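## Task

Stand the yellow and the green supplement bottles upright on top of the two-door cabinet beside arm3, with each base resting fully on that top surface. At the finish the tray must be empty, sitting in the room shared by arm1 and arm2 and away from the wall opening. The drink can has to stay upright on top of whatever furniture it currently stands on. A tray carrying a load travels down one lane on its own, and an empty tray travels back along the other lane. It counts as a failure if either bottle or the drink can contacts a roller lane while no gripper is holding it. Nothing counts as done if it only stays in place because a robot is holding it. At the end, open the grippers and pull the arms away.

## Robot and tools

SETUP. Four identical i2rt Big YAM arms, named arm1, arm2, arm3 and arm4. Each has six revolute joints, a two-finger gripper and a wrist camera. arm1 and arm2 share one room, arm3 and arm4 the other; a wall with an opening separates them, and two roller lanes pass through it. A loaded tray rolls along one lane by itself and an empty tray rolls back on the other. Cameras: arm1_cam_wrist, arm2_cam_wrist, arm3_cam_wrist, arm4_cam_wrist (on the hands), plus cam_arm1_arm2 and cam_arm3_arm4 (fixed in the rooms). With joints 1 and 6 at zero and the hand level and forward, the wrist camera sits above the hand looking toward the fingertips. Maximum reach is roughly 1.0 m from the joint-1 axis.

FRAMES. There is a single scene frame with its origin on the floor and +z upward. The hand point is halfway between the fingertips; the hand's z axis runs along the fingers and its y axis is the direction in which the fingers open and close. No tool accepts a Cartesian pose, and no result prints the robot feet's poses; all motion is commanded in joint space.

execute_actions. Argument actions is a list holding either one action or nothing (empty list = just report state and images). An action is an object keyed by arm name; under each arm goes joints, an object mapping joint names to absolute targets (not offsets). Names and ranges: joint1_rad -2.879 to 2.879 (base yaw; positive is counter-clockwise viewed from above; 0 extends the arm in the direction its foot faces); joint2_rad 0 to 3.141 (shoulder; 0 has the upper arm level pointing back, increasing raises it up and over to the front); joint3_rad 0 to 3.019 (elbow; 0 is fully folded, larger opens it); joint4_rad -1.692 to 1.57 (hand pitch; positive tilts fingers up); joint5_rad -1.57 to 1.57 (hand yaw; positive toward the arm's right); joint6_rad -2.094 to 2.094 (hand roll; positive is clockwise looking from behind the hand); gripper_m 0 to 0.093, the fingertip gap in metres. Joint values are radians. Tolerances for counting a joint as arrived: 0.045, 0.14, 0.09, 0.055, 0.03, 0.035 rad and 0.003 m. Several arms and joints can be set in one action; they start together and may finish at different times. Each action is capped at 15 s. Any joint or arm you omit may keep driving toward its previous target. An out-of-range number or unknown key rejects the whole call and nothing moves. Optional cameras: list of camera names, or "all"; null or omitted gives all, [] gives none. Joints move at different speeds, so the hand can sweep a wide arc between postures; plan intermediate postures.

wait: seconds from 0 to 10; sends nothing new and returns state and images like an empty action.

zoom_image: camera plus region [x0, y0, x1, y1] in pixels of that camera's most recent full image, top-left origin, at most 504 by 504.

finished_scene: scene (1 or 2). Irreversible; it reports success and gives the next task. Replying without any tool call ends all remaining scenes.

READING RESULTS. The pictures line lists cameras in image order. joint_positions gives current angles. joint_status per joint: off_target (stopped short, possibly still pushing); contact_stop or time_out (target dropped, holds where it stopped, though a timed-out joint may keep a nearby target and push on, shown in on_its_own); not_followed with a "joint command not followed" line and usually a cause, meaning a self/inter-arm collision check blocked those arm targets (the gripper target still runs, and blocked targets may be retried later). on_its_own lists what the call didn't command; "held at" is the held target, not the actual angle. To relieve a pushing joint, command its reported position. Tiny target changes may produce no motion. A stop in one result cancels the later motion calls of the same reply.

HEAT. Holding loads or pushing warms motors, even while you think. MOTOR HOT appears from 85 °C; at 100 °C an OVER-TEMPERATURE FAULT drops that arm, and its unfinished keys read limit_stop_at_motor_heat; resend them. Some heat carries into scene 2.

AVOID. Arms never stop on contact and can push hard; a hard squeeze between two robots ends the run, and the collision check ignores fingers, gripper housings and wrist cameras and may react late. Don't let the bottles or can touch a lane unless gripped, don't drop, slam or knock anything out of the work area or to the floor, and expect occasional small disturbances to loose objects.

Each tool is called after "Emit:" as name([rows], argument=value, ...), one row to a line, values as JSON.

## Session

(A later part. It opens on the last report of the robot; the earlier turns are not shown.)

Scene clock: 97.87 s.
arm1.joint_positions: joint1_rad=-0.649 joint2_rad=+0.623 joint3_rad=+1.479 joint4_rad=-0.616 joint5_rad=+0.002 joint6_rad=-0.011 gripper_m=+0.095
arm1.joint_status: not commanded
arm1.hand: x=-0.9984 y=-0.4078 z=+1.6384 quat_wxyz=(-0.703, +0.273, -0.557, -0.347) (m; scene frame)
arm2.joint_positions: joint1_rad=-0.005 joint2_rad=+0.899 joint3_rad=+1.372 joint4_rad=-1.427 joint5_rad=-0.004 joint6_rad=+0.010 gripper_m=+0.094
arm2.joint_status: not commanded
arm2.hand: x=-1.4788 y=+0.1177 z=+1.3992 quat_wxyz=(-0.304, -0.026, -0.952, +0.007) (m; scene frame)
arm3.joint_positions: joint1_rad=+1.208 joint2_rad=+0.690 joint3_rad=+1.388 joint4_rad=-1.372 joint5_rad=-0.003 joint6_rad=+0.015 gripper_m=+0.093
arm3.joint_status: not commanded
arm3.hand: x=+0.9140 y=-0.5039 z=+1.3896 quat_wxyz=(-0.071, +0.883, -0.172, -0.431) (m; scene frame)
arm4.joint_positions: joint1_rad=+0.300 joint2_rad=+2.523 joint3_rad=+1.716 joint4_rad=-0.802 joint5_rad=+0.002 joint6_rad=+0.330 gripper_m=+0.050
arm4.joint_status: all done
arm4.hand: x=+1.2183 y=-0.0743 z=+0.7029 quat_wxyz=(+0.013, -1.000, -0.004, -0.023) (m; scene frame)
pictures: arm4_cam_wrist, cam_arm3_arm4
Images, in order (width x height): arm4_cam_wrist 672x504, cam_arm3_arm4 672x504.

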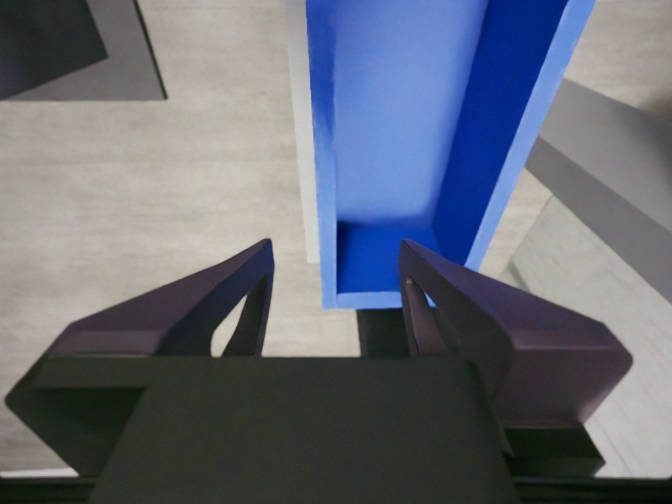

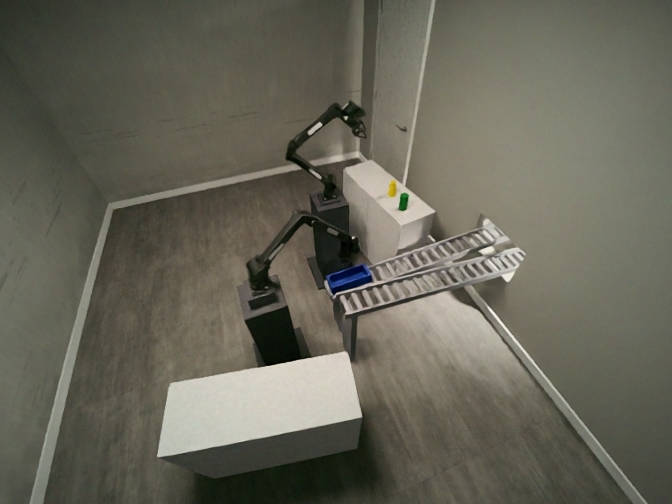

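Emit:
execute_actions([
  {"arm4":{"joints":{"joint2_rad":2.62,"joint4_rad":-0.68}}},
], cameras=["cam_arm3_arm4","arm4_cam_wrist"])

Emit:
zoom_image(camera="cam_arm3_arm4", region=[300,220,400,320])

Scene clock: 99.67 s.
arm1.joint_positions: joint1_rad=-0.649 joint2_rad=+0.623 joint3_rad=+1.479 joint4_rad=-0.616 joint5_rad=+0.002 joint6_rad=-0.011 gripper_m=+0.095
arm1.joint_status: not commanded
arm1.hand: x=-0.9984 y=-0.4078 z=+1.6384 quat_wxyz=(-0.703, +0.273, -0.557, -0.347) (m; scene frame)
arm2.joint_positions: joint1_rad=-0.005 joint2_rad=+0.899 joint3_rad=+1.372 joint4_rad=-1.427 joint5_rad=-0.004 joint6_rad=+0.010 gripper_m=+0.094
arm2.joint_status: not commanded
arm2.hand: x=-1.4788 y=+0.1177 z=+1.3992 quat_wxyz=(-0.304, -0.026, -0.952, +0.007) (m; scene frame)
arm3.joint_positions: joint1_rad=+1.208 joint2_rad=+0.690 joint3_rad=+1.388 joint4_rad=-1.372 joint5_rad=-0.003 joint6_rad=+0.015 gripper_m=+0.093
arm3.joint_status: not commanded
arm3.hand: x=+0.9140 y=-0.5039 z=+1.3896 quat_wxyz=(-0.071, +0.883, -0.172, -0.431) (m; scene frame)
arm4.joint_positions: joint1_rad=+0.300 joint2_rad=+2.623 joint3_rad=+1.718 joint4_rad=-0.692 joint5_rad=+0.002 joint6_rad=+0.330 gripper_m=+0.050
arm4.joint_status: all done
arm4.hand: x=+1.2293 y=-0.0700 z=+0.6429 quat_wxyz=(+0.011, -1.000, -0.005, -0.017) (m; scene frame)
pictures: arm4_cam_wrist, cam_arm3_arm4
Images, in order (width x height): arm4_cam_wrist 672x504, cam_arm3_arm4 672x504.

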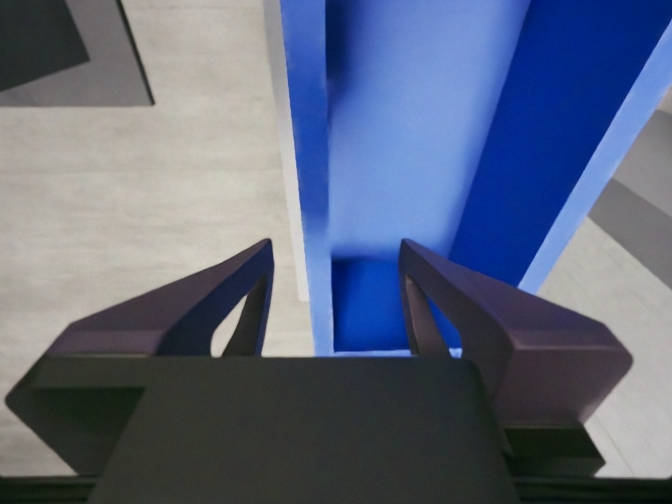

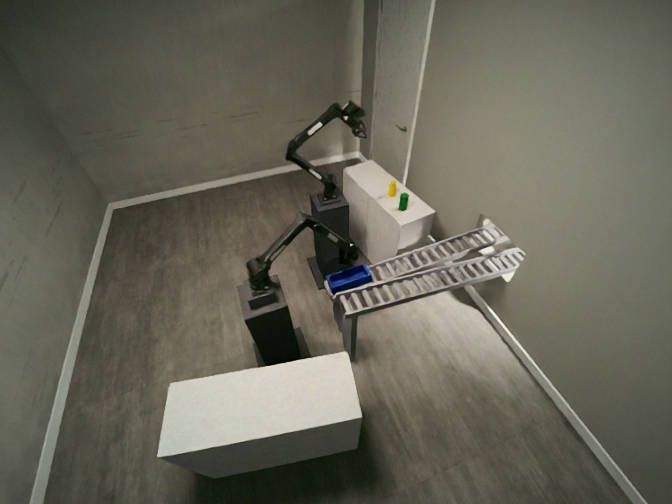

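Region (300, 220, 400, 320) of cam_arm3_arm4's 672x504 image, scaled by 5.040, with more detail than that image has.

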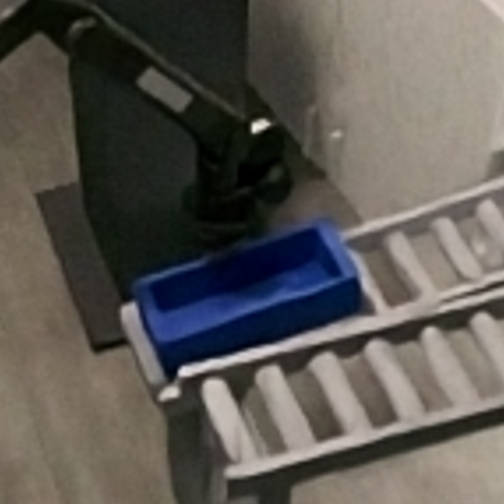

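Emit:
execute_actions([
  {"arm4":{"joints":{"joint2_rad":2.68,"joint4_rad":-0.635}}},
], cameras=["cam_arm3_arm4","arm4_cam_wrist"])

Emit:
zoom_image(camera="cam_arm3_arm4", region=[300,220,400,320])

Scene clock: 101.33 s.
arm1.joint_positions: joint1_rad=-0.649 joint2_rad=+0.623 joint3_rad=+1.479 joint4_rad=-0.616 joint5_rad=+0.002 joint6_rad=-0.011 gripper_m=+0.095
arm1.joint_status: not commanded
arm1.hand: x=-0.9984 y=-0.4078 z=+1.6384 quat_wxyz=(-0.703, +0.273, -0.557, -0.347) (m; scene frame)
arm2.joint_positions: joint1_rad=-0.005 joint2_rad=+0.899 joint3_rad=+1.372 joint4_rad=-1.427 joint5_rad=-0.004 joint6_rad=+0.010 gripper_m=+0.094
arm2.joint_status: not commanded
arm2.hand: x=-1.4788 y=+0.1177 z=+1.3992 quat_wxyz=(-0.304, -0.026, -0.952, +0.007) (m; scene frame)
arm3.joint_positions: joint1_rad=+1.208 joint2_rad=+0.690 joint3_rad=+1.388 joint4_rad=-1.372 joint5_rad=-0.003 joint6_rad=+0.015 gripper_m=+0.093
arm3.joint_status: not commanded
arm3.hand: x=+0.9140 y=-0.5039 z=+1.3896 quat_wxyz=(-0.071, +0.883, -0.172, -0.431) (m; scene frame)
arm4.joint_positions: joint1_rad=+0.300 joint2_rad=+2.671 joint3_rad=+1.718 joint4_rad=-0.648 joint5_rad=+0.002 joint6_rad=+0.330 gripper_m=+0.050
arm4.joint_status: all done
arm4.hand: x=+1.2386 y=-0.0664 z=+0.6147 quat_wxyz=(+0.012, -1.000, -0.005, -0.019) (m; scene frame)
pictures: arm4_cam_wrist, cam_arm3_arm4
Images, in order (width x height): arm4_cam_wrist 672x504, cam_arm3_arm4 672x504.

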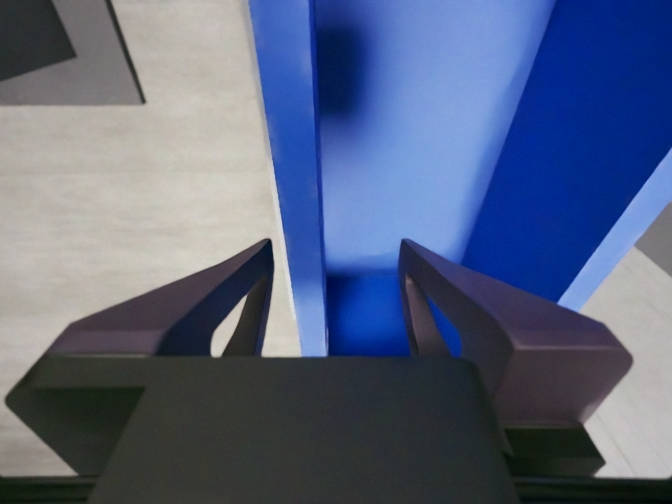

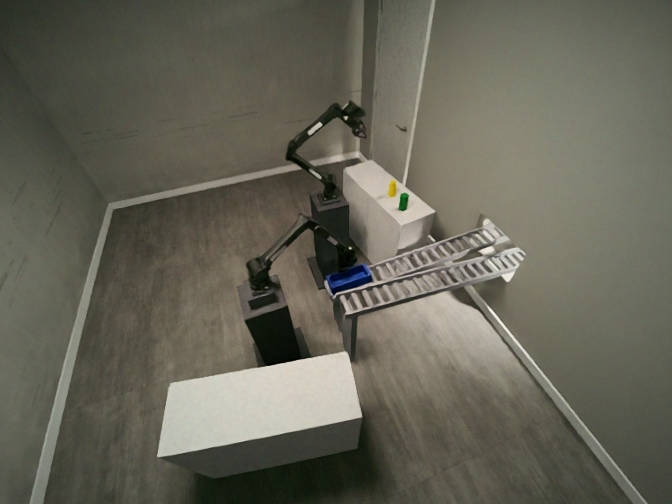

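Region (300, 220, 400, 320) of cam_arm3_arm4's 672x504 image, scaled by 5.040, with more detail than that image has.

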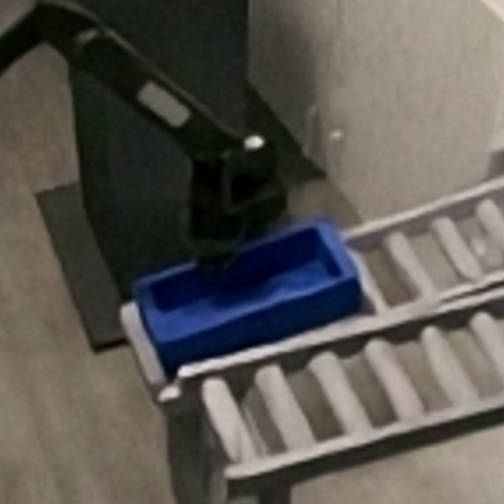

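Emit:
execute_actions([
  {"arm4":{"joints":{"joint1_rad":0.33,"joint3_rad":1.80,"joint4_rad":-0.69,"joint6_rad":0.34}}},
], cameras=["arm4_cam_wrist"])

Scene clock: 102.63 s.
arm1.joint_positions: joint1_rad=-0.649 joint2_rad=+0.623 joint3_rad=+1.479 joint4_rad=-0.616 joint5_rad=+0.002 joint6_rad=-0.011 gripper_m=+0.095
arm1.joint_status: not commanded
arm1.hand: x=-0.9984 y=-0.4078 z=+1.6384 quat_wxyz=(-0.703, +0.273, -0.557, -0.347) (m; scene frame)
arm2.joint_positions: joint1_rad=-0.005 joint2_rad=+0.899 joint3_rad=+1.372 joint4_rad=-1.427 joint5_rad=-0.004 joint6_rad=+0.010 gripper_m=+0.094
arm2.joint_status: not commanded
arm2.hand: x=-1.4788 y=+0.1177 z=+1.3992 quat_wxyz=(-0.304, -0.026, -0.952, +0.007) (m; scene frame)
arm3.joint_positions: joint1_rad=+1.208 joint2_rad=+0.690 joint3_rad=+1.388 joint4_rad=-1.372 joint5_rad=-0.003 joint6_rad=+0.015 gripper_m=+0.093
arm3.joint_status: not commanded
arm3.hand: x=+0.9140 y=-0.5039 z=+1.3896 quat_wxyz=(-0.071, +0.883, -0.172, -0.431) (m; scene frame)
arm4.joint_positions: joint1_rad=+0.328 joint2_rad=+2.671 joint3_rad=+1.763 joint4_rad=-0.678 joint5_rad=+0.002 joint6_rad=+0.330 gripper_m=+0.050
arm4.joint_status: all done
arm4.hand: x=+1.2279 y=-0.0884 z=+0.6245 quat_wxyz=(+0.009, -1.000, -0.018, -0.012) (m; scene frame)
pictures: arm4_cam_wrist
Images, in order (width x height): arm4_cam_wrist 672x504.

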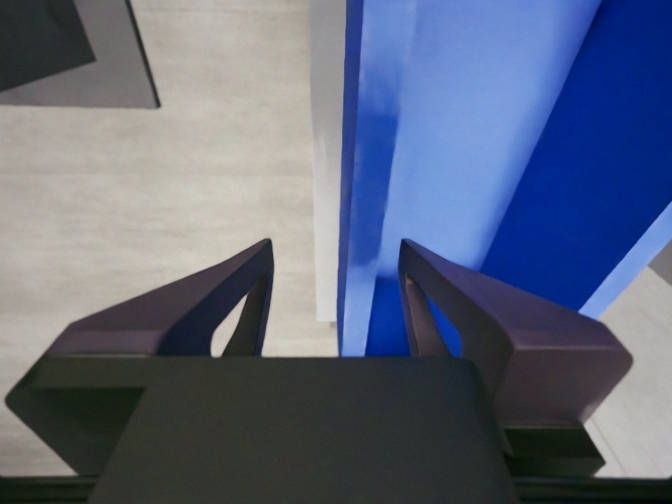

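Emit:
execute_actions([
  {"arm4":{"joints":{"joint2_rad":2.745,"joint4_rad":-0.62}}},
], cameras=["arm4_cam_wrist","cam_arm3_arm4"])

Emit:
zoom_image(camera="cam_arm3_arm4", region=[300,220,400,320])

Scene clock: 104.00 s.
arm1.joint_positions: joint1_rad=-0.649 joint2_rad=+0.623 joint3_rad=+1.479 joint4_rad=-0.616 joint5_rad=+0.002 joint6_rad=-0.011 gripper_m=+0.095
arm1.joint_status: not commanded
arm1.hand: x=-0.9984 y=-0.4078 z=+1.6384 quat_wxyz=(-0.703, +0.273, -0.557, -0.347) (m; scene frame)
arm2.joint_positions: joint1_rad=-0.005 joint2_rad=+0.899 joint3_rad=+1.372 joint4_rad=-1.427 joint5_rad=-0.004 joint6_rad=+0.010 gripper_m=+0.094
arm2.joint_status: not commanded
arm2.hand: x=-1.4788 y=+0.1177 z=+1.3992 quat_wxyz=(-0.304, -0.026, -0.952, +0.007) (m; scene frame)
arm3.joint_positions: joint1_rad=+1.208 joint2_rad=+0.690 joint3_rad=+1.388 joint4_rad=-1.372 joint5_rad=-0.003 joint6_rad=+0.015 gripper_m=+0.093
arm3.joint_status: not commanded
arm3.hand: x=+0.9140 y=-0.5039 z=+1.3896 quat_wxyz=(-0.071, +0.883, -0.172, -0.431) (m; scene frame)
arm4.joint_positions: joint1_rad=+0.328 joint2_rad=+2.741 joint3_rad=+1.767 joint4_rad=-0.633 joint5_rad=+0.002 joint6_rad=+0.330 gripper_m=+0.050
arm4.joint_status: all done
arm4.hand: x=+1.2457 y=-0.0813 z=+0.5840 quat_wxyz=(+0.013, -1.000, -0.018, -0.022) (m; scene frame)
pictures: arm4_cam_wrist, cam_arm3_arm4
Images, in order (width x height): arm4_cam_wrist 672x504, cam_arm3_arm4 672x504.

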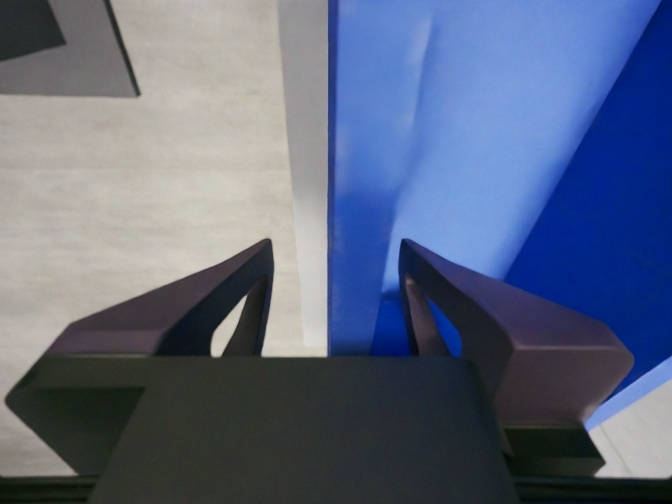

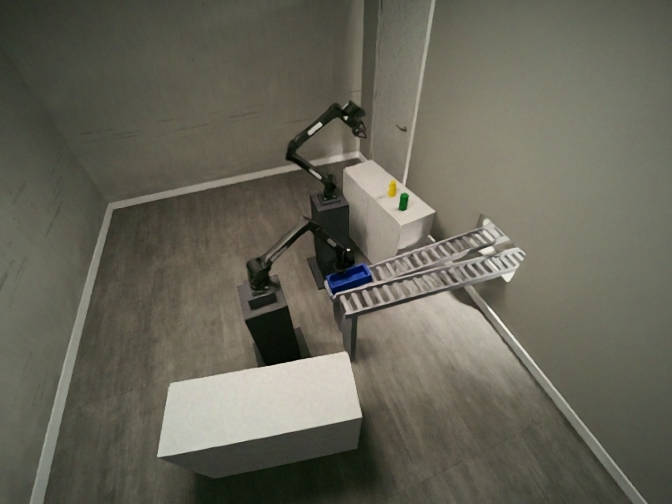

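Region (300, 220, 400, 320) of cam_arm3_arm4's 672x504 image, scaled by 5.040, with more detail than that image has.

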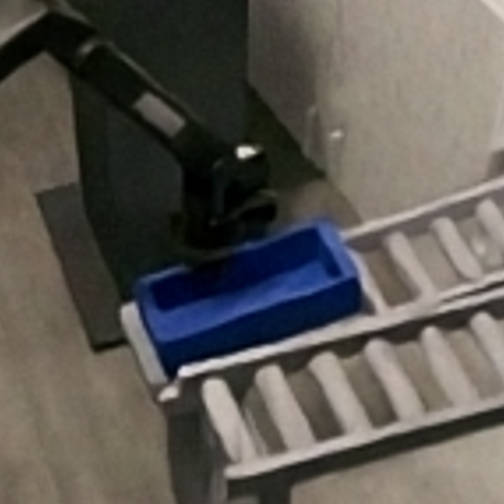

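Emit:
execute_actions([
  {"arm4":{"joints":{"gripper_m":0.0}}},
], cameras=["arm4_cam_wrist"])

Scene clock: 105.07 s.
arm1.joint_positions: joint1_rad=-0.649 joint2_rad=+0.623 joint3_rad=+1.479 joint4_rad=-0.616 joint5_rad=+0.002 joint6_rad=-0.011 gripper_m=+0.095
arm1.joint_status: not commanded
arm1.hand: x=-0.9984 y=-0.4078 z=+1.6384 quat_wxyz=(-0.703, +0.273, -0.557, -0.347) (m; scene frame)
arm2.joint_positions: joint1_rad=-0.005 joint2_rad=+0.899 joint3_rad=+1.372 joint4_rad=-1.427 joint5_rad=-0.004 joint6_rad=+0.010 gripper_m=+0.094
arm2.joint_status: not commanded
arm2.hand: x=-1.4788 y=+0.1177 z=+1.3992 quat_wxyz=(-0.304, -0.026, -0.952, +0.007) (m; scene frame)
arm3.joint_positions: joint1_rad=+1.208 joint2_rad=+0.690 joint3_rad=+1.388 joint4_rad=-1.372 joint5_rad=-0.003 joint6_rad=+0.015 gripper_m=+0.093
arm3.joint_status: not commanded
arm3.hand: x=+0.9140 y=-0.5039 z=+1.3896 quat_wxyz=(-0.071, +0.883, -0.172, -0.431) (m; scene frame)
arm4.joint_positions: joint1_rad=+0.325 joint2_rad=+2.741 joint3_rad=+1.768 joint4_rad=-0.632 joint5_rad=+0.004 joint6_rad=+0.341 gripper_m=+0.011
arm4.joint_status: gripper_m off_target (ended at +0.011, target +0.000)
arm4.hand: x=+1.2446 y=-0.0792 z=+0.5841 quat_wxyz=(+0.013, -1.000, -0.011, -0.021) (m; scene frame)
pictures: arm4_cam_wrist
Images, in order (width x height): arm4_cam_wrist 672x504.

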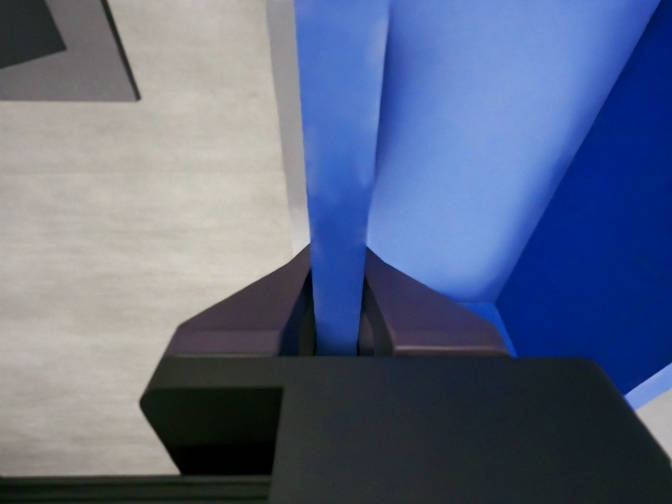

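Emit:
execute_actions([
  {"arm4":{"joints":{"joint2_rad":2.55,"joint4_rad":-0.80}}},
], cameras=["cam_arm3_arm4"])

Emit:
execute_actions([
  {"arm4":{"joints":{"joint2_rad":2.2,"joint3_rad":1.68,"joint4_rad":-1.06}}},
], cameras=["cam_arm3_arm4","arm4_cam_wrist"])

Scene clock: 107.20 s.
arm1.joint_positions: joint1_rad=-0.649 joint2_rad=+0.623 joint3_rad=+1.479 joint4_rad=-0.616 joint5_rad=+0.002 joint6_rad=-0.011 gripper_m=+0.095
arm1.joint_status: not commanded
arm1.hand: x=-0.9984 y=-0.4078 z=+1.6384 quat_wxyz=(-0.703, +0.273, -0.557, -0.347) (m; scene frame)
arm2.joint_positions: joint1_rad=-0.005 joint2_rad=+0.899 joint3_rad=+1.372 joint4_rad=-1.427 joint5_rad=-0.004 joint6_rad=+0.010 gripper_m=+0.094
arm2.joint_status: not commanded
arm2.hand: x=-1.4788 y=+0.1177 z=+1.3992 quat_wxyz=(-0.304, -0.026, -0.952, +0.007) (m; scene frame)
arm3.joint_positions: joint1_rad=+1.208 joint2_rad=+0.690 joint3_rad=+1.388 joint4_rad=-1.372 joint5_rad=-0.003 joint6_rad=+0.015 gripper_m=+0.093
arm3.joint_status: not commanded
arm3.hand: x=+0.9140 y=-0.5039 z=+1.3896 quat_wxyz=(-0.071, +0.883, -0.172, -0.431) (m; scene frame)
arm4.joint_positions: joint1_rad=+0.325 joint2_rad=+2.569 joint3_rad=+1.769 joint4_rad=-0.791 joint5_rad=-0.001 joint6_rad=+0.341 gripper_m=+0.011
arm4.joint_status: all done
arm4.hand: x=+1.2116 y=-0.0933 z=+0.6881 quat_wxyz=(+0.009, -1.000, -0.011, -0.015) (m; scene frame)
pictures: cam_arm3_arm4
Images, in order (width x height): cam_arm3_arm4 672x504.

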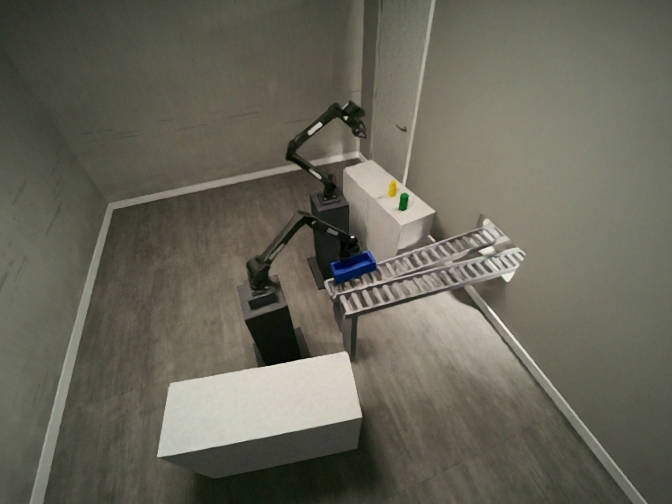

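Scene clock: 108.53 s.
arm1.joint_positions: joint1_rad=-0.649 joint2_rad=+0.623 joint3_rad=+1.479 joint4_rad=-0.616 joint5_rad=+0.002 joint6_rad=-0.011 gripper_m=+0.095
arm1.joint_status: not commanded
arm1.hand: x=-0.9984 y=-0.4078 z=+1.6384 quat_wxyz=(-0.703, +0.273, -0.557, -0.347) (m; scene frame)
arm2.joint_positions: joint1_rad=-0.005 joint2_rad=+0.899 joint3_rad=+1.372 joint4_rad=-1.427 joint5_rad=-0.004 joint6_rad=+0.010 gripper_m=+0.094
arm2.joint_status: not commanded
arm2.hand: x=-1.4788 y=+0.1177 z=+1.3992 quat_wxyz=(-0.304, -0.026, -0.952, +0.007) (m; scene frame)
arm3.joint_positions: joint1_rad=+1.208 joint2_rad=+0.690 joint3_rad=+1.388 joint4_rad=-1.372 joint5_rad=-0.003 joint6_rad=+0.015 gripper_m=+0.093
arm3.joint_status: not commanded
arm3.hand: x=+0.9140 y=-0.5039 z=+1.3896 quat_wxyz=(-0.071, +0.883, -0.172, -0.431) (m; scene frame)
arm4.joint_positions: joint1_rad=+0.325 joint2_rad=+2.201 joint3_rad=+1.656 joint4_rad=-1.050 joint5_rad=-0.002 joint6_rad=+0.341 gripper_m=+0.011
arm4.joint_status: all done
arm4.hand: x=+1.2256 y=-0.0896 z=+0.8824 quat_wxyz=(+0.009, -1.000, -0.011, -0.017) (m; scene frame)
pictures: arm4_cam_wrist, cam_arm3_arm4
Images, in order (width x height): arm4_cam_wrist 672x504, cam_arm3_arm4 672x504.

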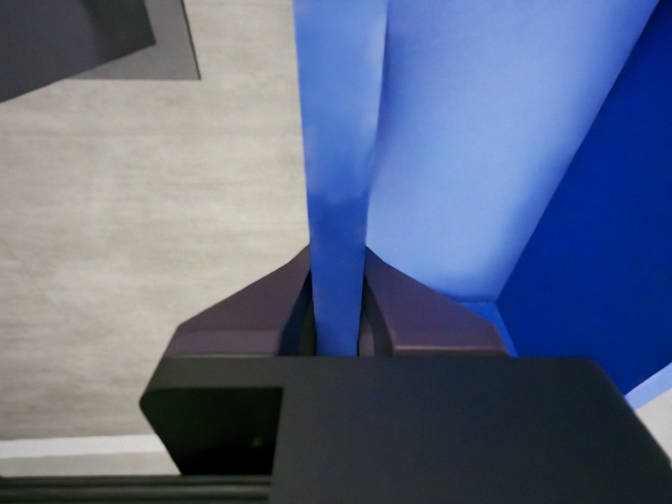

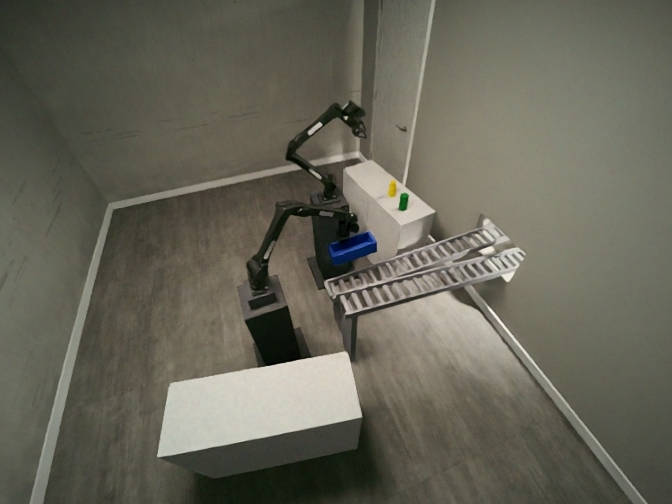

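Emit:
execute_actions([
  {"arm4":{"joints":{"joint1_rad":0.0,"joint6_rad":0.015}}},
], cameras=["cam_arm3_arm4","arm4_cam_wrist"])

Emit:
zoom_image(camera="cam_arm3_arm4", region=[290,200,420,330])

Scene clock: 111.13 s.
arm1.joint_positions: joint1_rad=-0.649 joint2_rad=+0.623 joint3_rad=+1.479 joint4_rad=-0.616 joint5_rad=+0.002 joint6_rad=-0.011 gripper_m=+0.095
arm1.joint_status: not commanded
arm1.hand: x=-0.9984 y=-0.4078 z=+1.6384 quat_wxyz=(-0.703, +0.273, -0.557, -0.347) (m; scene frame)
arm2.joint_positions: joint1_rad=-0.005 joint2_rad=+0.899 joint3_rad=+1.372 joint4_rad=-1.427 joint5_rad=-0.004 joint6_rad=+0.010 gripper_m=+0.094
arm2.joint_status: not commanded
arm2.hand: x=-1.4788 y=+0.1177 z=+1.3992 quat_wxyz=(-0.304, -0.026, -0.952, +0.007) (m; scene frame)
arm3.joint_positions: joint1_rad=+1.208 joint2_rad=+0.690 joint3_rad=+1.388 joint4_rad=-1.372 joint5_rad=-0.003 joint6_rad=+0.015 gripper_m=+0.093
arm3.joint_status: not commanded
arm3.hand: x=+0.9140 y=-0.5039 z=+1.3896 quat_wxyz=(-0.071, +0.883, -0.172, -0.431) (m; scene frame)
arm4.joint_positions: joint1_rad=+0.007 joint2_rad=+2.201 joint3_rad=+1.656 joint4_rad=-1.050 joint5_rad=-0.003 joint6_rad=+0.023 gripper_m=+0.011
arm4.joint_status: all done
arm4.hand: x=+1.1858 y=+0.1025 z=+0.8842 quat_wxyz=(+0.005, -1.000, -0.011, -0.017) (m; scene frame)
pictures: arm4_cam_wrist, cam_arm3_arm4
Images, in order (width x height): arm4_cam_wrist 672x504, cam_arm3_arm4 672x504.

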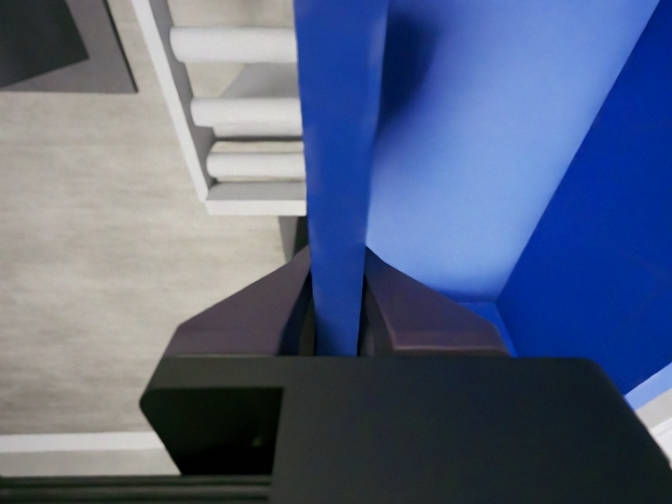

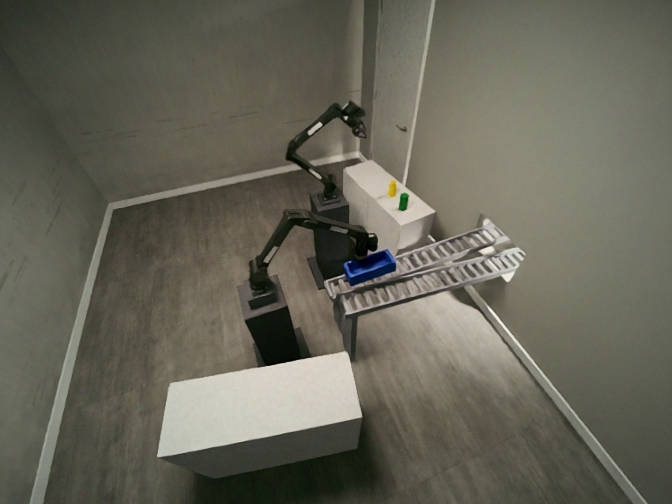

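Region (290, 200, 420, 330) of cam_arm3_arm4's 672x504 image, scaled by 3.877, with more detail than that image has.

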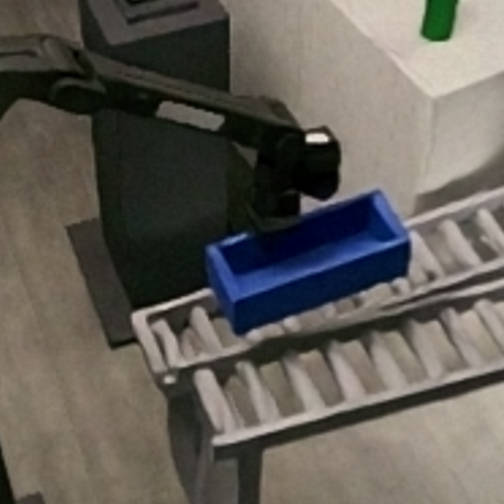

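Emit:
execute_actions([
  {"arm4":{"joints":{"joint1_rad":-0.135,"joint6_rad":-0.12}}},
], cameras=["cam_arm3_arm4","arm4_cam_wrist"])

Emit:
zoom_image(camera="cam_arm3_arm4", region=[290,200,420,330])

Scene clock: 113.73 s.
arm1.joint_positions: joint1_rad=-0.649 joint2_rad=+0.623 joint3_rad=+1.479 joint4_rad=-0.616 joint5_rad=+0.002 joint6_rad=-0.011 gripper_m=+0.095
arm1.joint_status: not commanded
arm1.hand: x=-0.9984 y=-0.4078 z=+1.6384 quat_wxyz=(-0.703, +0.273, -0.557, -0.347) (m; scene frame)
arm2.joint_positions: joint1_rad=-0.005 joint2_rad=+0.899 joint3_rad=+1.372 joint4_rad=-1.427 joint5_rad=-0.004 joint6_rad=+0.010 gripper_m=+0.094
arm2.joint_status: not commanded
arm2.hand: x=-1.4788 y=+0.1177 z=+1.3992 quat_wxyz=(-0.304, -0.026, -0.952, +0.007) (m; scene frame)
arm3.joint_positions: joint1_rad=+1.208 joint2_rad=+0.690 joint3_rad=+1.388 joint4_rad=-1.372 joint5_rad=-0.003 joint6_rad=+0.015 gripper_m=+0.093
arm3.joint_status: not commanded
arm3.hand: x=+0.9140 y=-0.5039 z=+1.3896 quat_wxyz=(-0.071, +0.883, -0.172, -0.431) (m; scene frame)
arm4.joint_positions: joint1_rad=-0.133 joint2_rad=+2.201 joint3_rad=+1.656 joint4_rad=-1.050 joint5_rad=-0.002 joint6_rad=-0.112 gripper_m=+0.011
arm4.joint_status: all done
arm4.hand: x=+1.1880 y=+0.1894 z=+0.8852 quat_wxyz=(+0.004, -1.000, -0.008, -0.017) (m; scene frame)
pictures: arm4_cam_wrist, cam_arm3_arm4
Images, in order (width x height): arm4_cam_wrist 672x504, cam_arm3_arm4 672x504.

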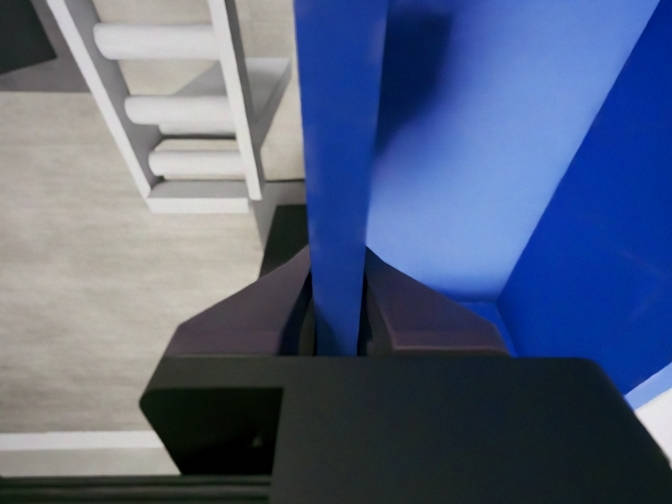

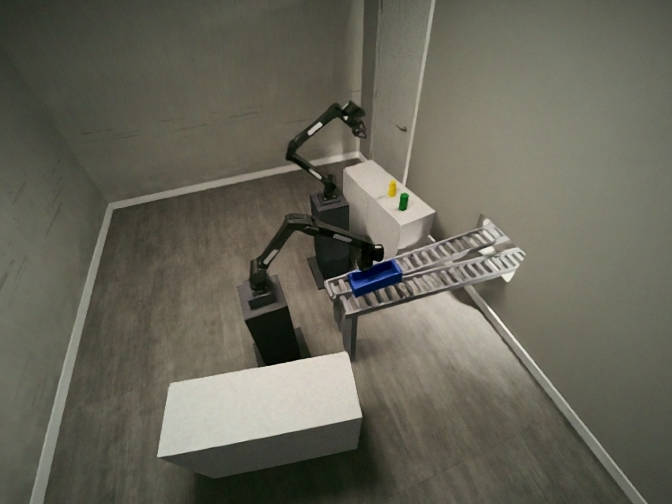

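Region (290, 200, 420, 330) of cam_arm3_arm4's 672x504 image, scaled by 3.877, with more detail than that image has.

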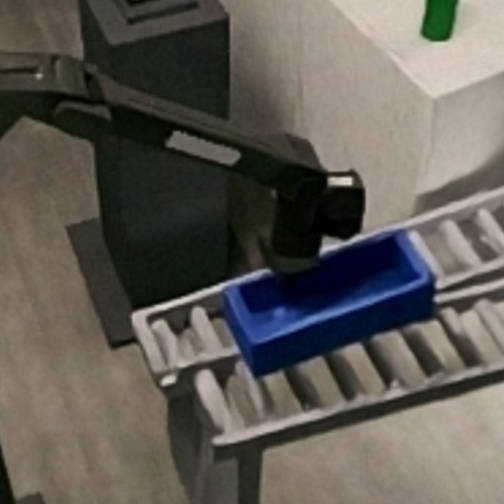

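Emit:
execute_actions([
  {"arm4":{"joints":{"joint1_rad":-0.21,"joint6_rad":-0.195}}},
], cameras=["cam_arm3_arm4","arm4_cam_wrist"])

Emit:
zoom_image(camera="cam_arm3_arm4", region=[290,200,420,330])

Scene clock: 115.70 s.
arm1.joint_positions: joint1_rad=-0.649 joint2_rad=+0.623 joint3_rad=+1.479 joint4_rad=-0.616 joint5_rad=+0.002 joint6_rad=-0.011 gripper_m=+0.095
arm1.joint_status: not commanded
arm1.hand: x=-0.9984 y=-0.4078 z=+1.6384 quat_wxyz=(-0.703, +0.273, -0.557, -0.347) (m; scene frame)
arm2.joint_positions: joint1_rad=-0.005 joint2_rad=+0.899 joint3_rad=+1.372 joint4_rad=-1.427 joint5_rad=-0.004 joint6_rad=+0.010 gripper_m=+0.094
arm2.joint_status: not commanded
arm2.hand: x=-1.4788 y=+0.1177 z=+1.3992 quat_wxyz=(-0.304, -0.026, -0.952, +0.007) (m; scene frame)
arm3.joint_positions: joint1_rad=+1.208 joint2_rad=+0.690 joint3_rad=+1.388 joint4_rad=-1.372 joint5_rad=-0.003 joint6_rad=+0.015 gripper_m=+0.093
arm3.joint_status: not commanded
arm3.hand: x=+0.9140 y=-0.5039 z=+1.3896 quat_wxyz=(-0.071, +0.883, -0.172, -0.431) (m; scene frame)
arm4.joint_positions: joint1_rad=-0.216 joint2_rad=+2.201 joint3_rad=+1.656 joint4_rad=-1.050 joint5_rad=-0.002 joint6_rad=-0.186 gripper_m=+0.011
arm4.joint_status: all done
arm4.hand: x=+1.1950 y=+0.2405 z=+0.8859 quat_wxyz=(+0.002, -1.000, -0.004, -0.017) (m; scene frame)
pictures: arm4_cam_wrist, cam_arm3_arm4
Images, in order (width x height): arm4_cam_wrist 672x504, cam_arm3_arm4 672x504.

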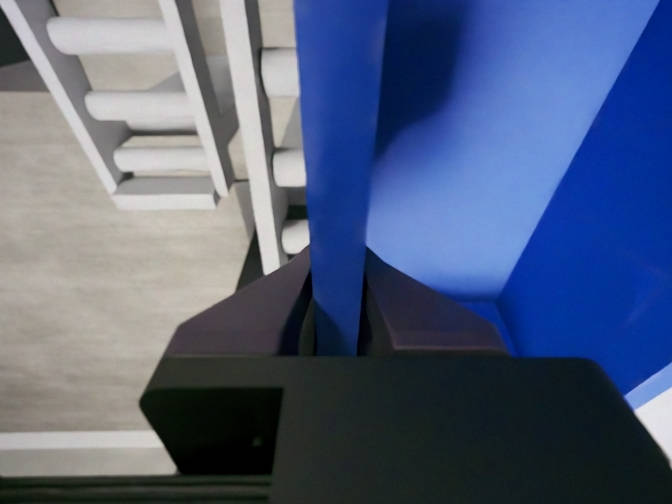

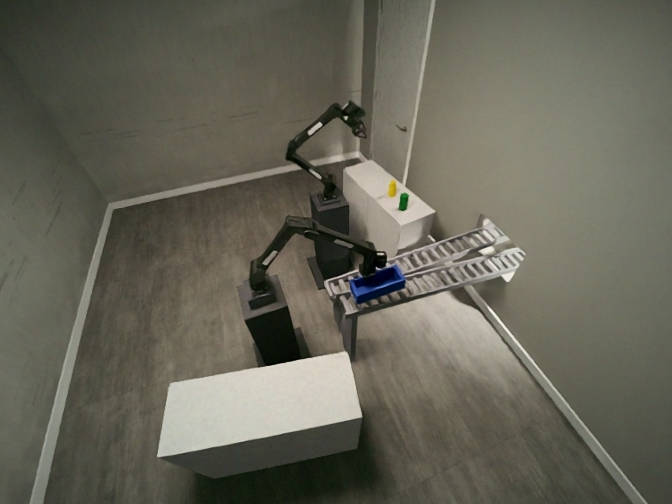

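Region (290, 200, 420, 330) of cam_arm3_arm4's 672x504 image, scaled by 3.877, with more detail than that image has.

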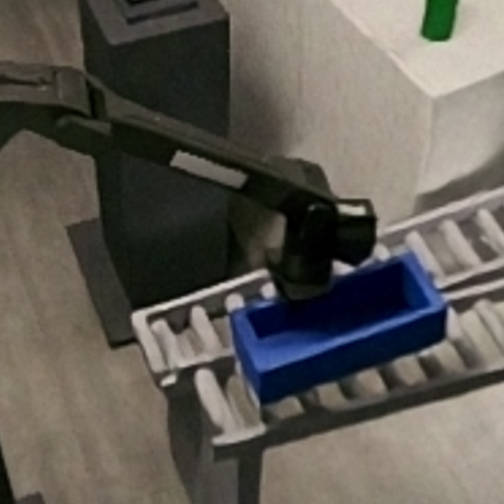

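Emit:
execute_actions([
  {"arm4":{"joints":{"joint1_rad":-0.145,"joint6_rad":-0.13}}},
], cameras=[])

Emit:
execute_actions([
  {"arm4":{"joints":{"joint2_rad":2.31,"joint4_rad":-0.95}}},
], cameras=["cam_arm3_arm4","arm4_cam_wrist"])

Emit:
zoom_image(camera="cam_arm3_arm4", region=[310,230,410,330])

Scene clock: 117.73 s.
arm1.joint_positions: joint1_rad=-0.649 joint2_rad=+0.623 joint3_rad=+1.479 joint4_rad=-0.616 joint5_rad=+0.002 joint6_rad=-0.011 gripper_m=+0.095
arm1.joint_status: not commanded
arm1.hand: x=-0.9984 y=-0.4078 z=+1.6384 quat_wxyz=(-0.703, +0.273, -0.557, -0.347) (m; scene frame)
arm2.joint_positions: joint1_rad=-0.005 joint2_rad=+0.899 joint3_rad=+1.372 joint4_rad=-1.427 joint5_rad=-0.004 joint6_rad=+0.010 gripper_m=+0.094
arm2.joint_status: not commanded
arm2.hand: x=-1.4788 y=+0.1177 z=+1.3992 quat_wxyz=(-0.304, -0.026, -0.952, +0.007) (m; scene frame)
arm3.joint_positions: joint1_rad=+1.208 joint2_rad=+0.690 joint3_rad=+1.388 joint4_rad=-1.372 joint5_rad=-0.003 joint6_rad=+0.015 gripper_m=+0.093
arm3.joint_status: not commanded
arm3.hand: x=+0.9140 y=-0.5039 z=+1.3896 quat_wxyz=(-0.071, +0.883, -0.172, -0.431) (m; scene frame)
arm4.joint_positions: joint1_rad=-0.137 joint2_rad=+2.201 joint3_rad=+1.656 joint4_rad=-1.050 joint5_rad=-0.002 joint6_rad=-0.142 gripper_m=+0.011
arm4.joint_status: all done
arm4.hand: x=+1.1882 y=+0.1917 z=+0.8852 quat_wxyz=(+0.003, -1.000, -0.021, -0.017) (m; scene frame)
pictures: none
No camera images: the call's "cameras" was empty. Leave "cameras" out to get every camera's image.

Scene clock: 119.10 s.
arm1.joint_positions: joint1_rad=-0.649 joint2_rad=+0.623 joint3_rad=+1.479 joint4_rad=-0.616 joint5_rad=+0.002 joint6_rad=-0.011 gripper_m=+0.095
arm1.joint_status: not commanded
arm1.hand: x=-0.9984 y=-0.4078 z=+1.6384 quat_wxyz=(-0.703, +0.273, -0.557, -0.347) (m; scene frame)
arm2.joint_positions: joint1_rad=-0.005 joint2_rad=+0.899 joint3_rad=+1.372 joint4_rad=-1.427 joint5_rad=-0.004 joint6_rad=+0.010 gripper_m=+0.094
arm2.joint_status: not commanded
arm2.hand: x=-1.4788 y=+0.1177 z=+1.3992 quat_wxyz=(-0.304, -0.026, -0.952, +0.007) (m; scene frame)
arm3.joint_positions: joint1_rad=+1.208 joint2_rad=+0.690 joint3_rad=+1.388 joint4_rad=-1.372 joint5_rad=-0.003 joint6_rad=+0.015 gripper_m=+0.093
arm3.joint_status: not commanded
arm3.hand: x=+0.9140 y=-0.5039 z=+1.3896 quat_wxyz=(-0.071, +0.883, -0.172, -0.431) (m; scene frame)
arm4.joint_positions: joint1_rad=-0.137 joint2_rad=+2.338 joint3_rad=+1.656 joint4_rad=-0.963 joint5_rad=-0.002 joint6_rad=-0.141 gripper_m=+0.011
arm4.joint_status: all done
arm4.hand: x=+1.1978 y=+0.1918 z=+0.8025 quat_wxyz=(+0.000, -0.999, -0.021, -0.042) (m; scene frame)
pictures: arm4_cam_wrist, cam_arm3_arm4
Images, in order (width x height): arm4_cam_wrist 672x504, cam_arm3_arm4 672x504.

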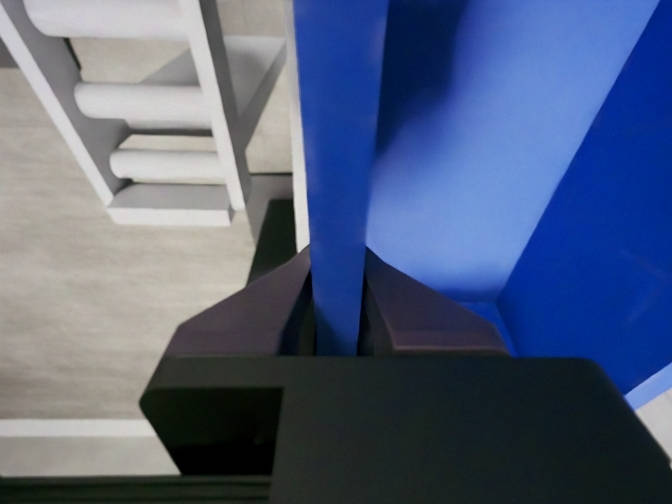

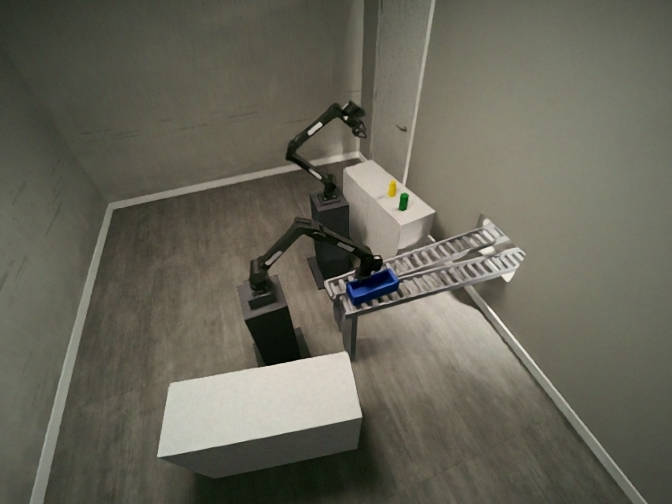

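Region (310, 230, 410, 330) of cam_arm3_arm4's 672x504 image, scaled by 5.040, with more detail than that image has.

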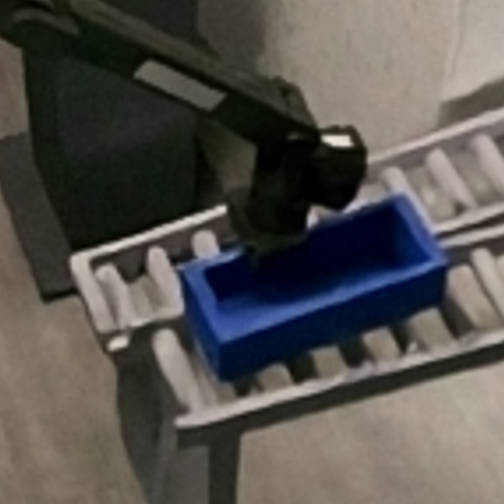

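Emit:
execute_actions([
  {"arm4":{"joints":{"joint2_rad":2.385,"joint4_rad":-0.875}}},
], cameras=["cam_arm3_arm4","arm4_cam_wrist"])

Emit:
zoom_image(camera="cam_arm3_arm4", region=[310,230,410,330])

Scene clock: 120.80 s.
arm1.joint_positions: joint1_rad=-0.649 joint2_rad=+0.623 joint3_rad=+1.479 joint4_rad=-0.616 joint5_rad=+0.002 joint6_rad=-0.011 gripper_m=+0.095
arm1.joint_status: not commanded
arm1.hand: x=-0.9984 y=-0.4078 z=+1.6384 quat_wxyz=(-0.703, +0.273, -0.557, -0.347) (m; scene frame)
arm2.joint_positions: joint1_rad=-0.005 joint2_rad=+0.899 joint3_rad=+1.372 joint4_rad=-1.427 joint5_rad=-0.004 joint6_rad=+0.010 gripper_m=+0.094
arm2.joint_status: not commanded
arm2.hand: x=-1.4788 y=+0.1177 z=+1.3992 quat_wxyz=(-0.304, -0.026, -0.952, +0.007) (m; scene frame)
arm3.joint_positions: joint1_rad=+1.208 joint2_rad=+0.690 joint3_rad=+1.388 joint4_rad=-1.372 joint5_rad=-0.003 joint6_rad=+0.015 gripper_m=+0.093
arm3.joint_status: not commanded
arm3.hand: x=+0.9140 y=-0.5039 z=+1.3896 quat_wxyz=(-0.071, +0.883, -0.172, -0.431) (m; scene frame)
arm4.joint_positions: joint1_rad=-0.137 joint2_rad=+2.394 joint3_rad=+1.656 joint4_rad=-0.890 joint5_rad=-0.002 joint6_rad=-0.141 gripper_m=+0.011
arm4.joint_status: all done
arm4.hand: x=+1.1957 y=+0.1924 z=+0.7684 quat_wxyz=(+0.001, -0.999, -0.021, -0.033) (m; scene frame)
pictures: arm4_cam_wrist, cam_arm3_arm4
Images, in order (width x height): arm4_cam_wrist 672x504, cam_arm3_arm4 672x504.

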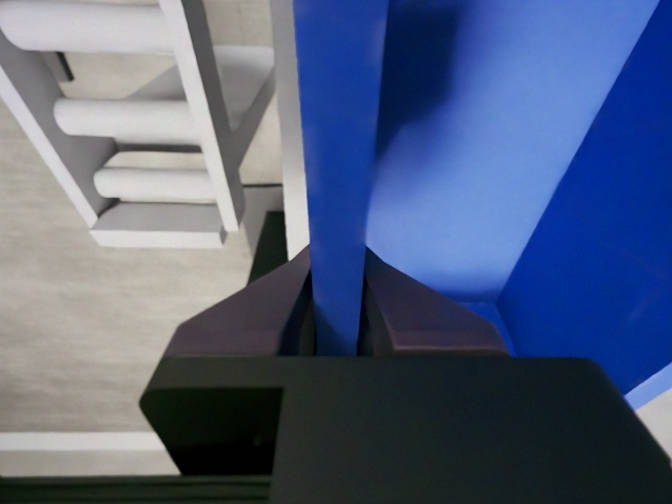

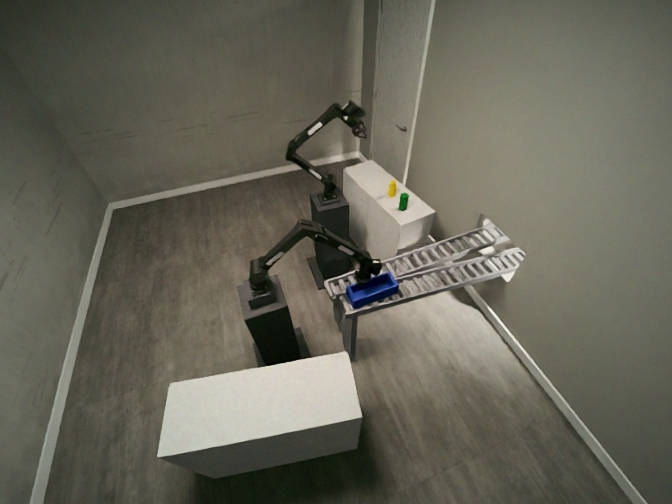

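Region (310, 230, 410, 330) of cam_arm3_arm4's 672x504 image, scaled by 5.040, with more detail than that image has.

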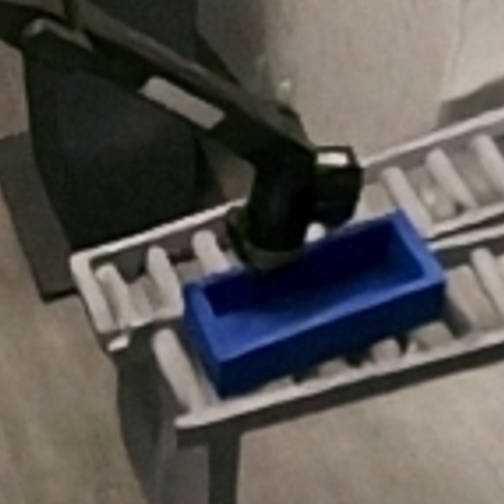

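Emit:
execute_actions([
  {"arm4":{"joints":{"joint2_rad":2.44,"joint4_rad":-0.81}}},
], cameras=["cam_arm3_arm4","arm4_cam_wrist"])

Emit:
zoom_image(camera="cam_arm3_arm4", region=[310,230,410,330])

Scene clock: 122.23 s.
arm1.joint_positions: joint1_rad=-0.649 joint2_rad=+0.623 joint3_rad=+1.479 joint4_rad=-0.616 joint5_rad=+0.002 joint6_rad=-0.011 gripper_m=+0.095
arm1.joint_status: not commanded
arm1.hand: x=-0.9984 y=-0.4078 z=+1.6384 quat_wxyz=(-0.703, +0.273, -0.557, -0.347) (m; scene frame)
arm2.joint_positions: joint1_rad=-0.005 joint2_rad=+0.899 joint3_rad=+1.372 joint4_rad=-1.427 joint5_rad=-0.004 joint6_rad=+0.010 gripper_m=+0.094
arm2.joint_status: not commanded
arm2.hand: x=-1.4788 y=+0.1177 z=+1.3992 quat_wxyz=(-0.304, -0.026, -0.952, +0.007) (m; scene frame)
arm3.joint_positions: joint1_rad=+1.208 joint2_rad=+0.690 joint3_rad=+1.388 joint4_rad=-1.372 joint5_rad=-0.003 joint6_rad=+0.015 gripper_m=+0.093
arm3.joint_status: not commanded
arm3.hand: x=+0.9140 y=-0.5039 z=+1.3896 quat_wxyz=(-0.071, +0.883, -0.172, -0.431) (m; scene frame)
arm4.joint_positions: joint1_rad=-0.137 joint2_rad=+2.413 joint3_rad=+1.656 joint4_rad=-0.835 joint5_rad=-0.003 joint6_rad=-0.138 gripper_m=+0.011
arm4.joint_status: all done
arm4.hand: x=+1.1884 y=+0.1933 z=+0.7562 quat_wxyz=(+0.003, -1.000, -0.019, -0.016) (m; scene frame)
pictures: arm4_cam_wrist, cam_arm3_arm4
Images, in order (width x height): arm4_cam_wrist 672x504, cam_arm3_arm4 672x504.

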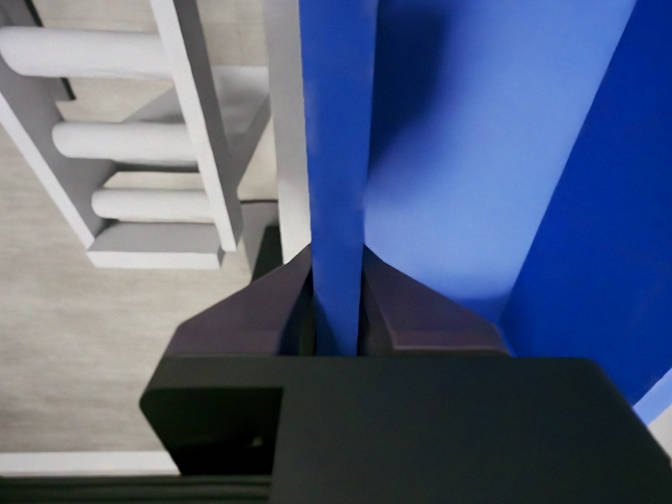

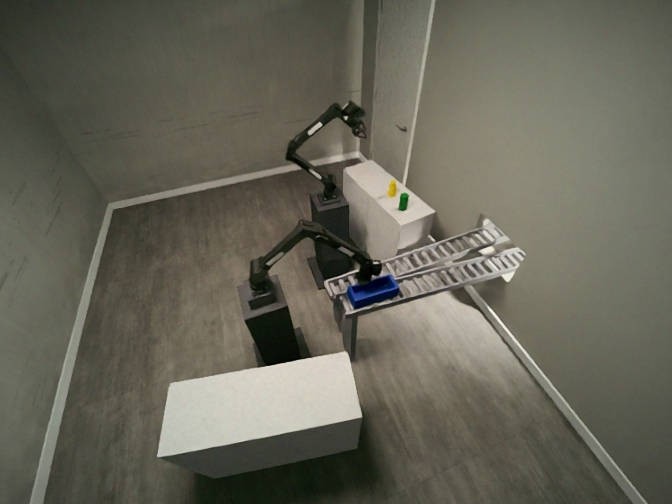

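Region (310, 230, 410, 330) of cam_arm3_arm4's 672x504 image, scaled by 5.040, with more detail than that image has.

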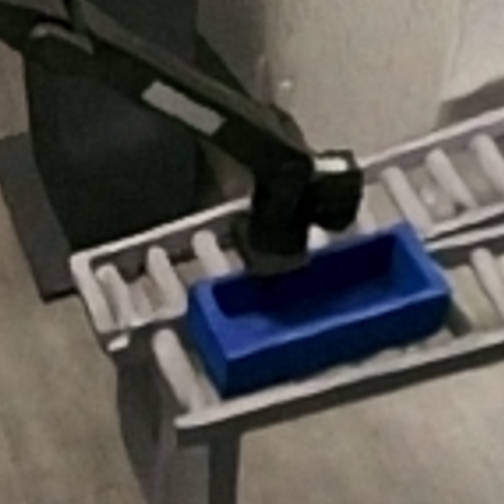

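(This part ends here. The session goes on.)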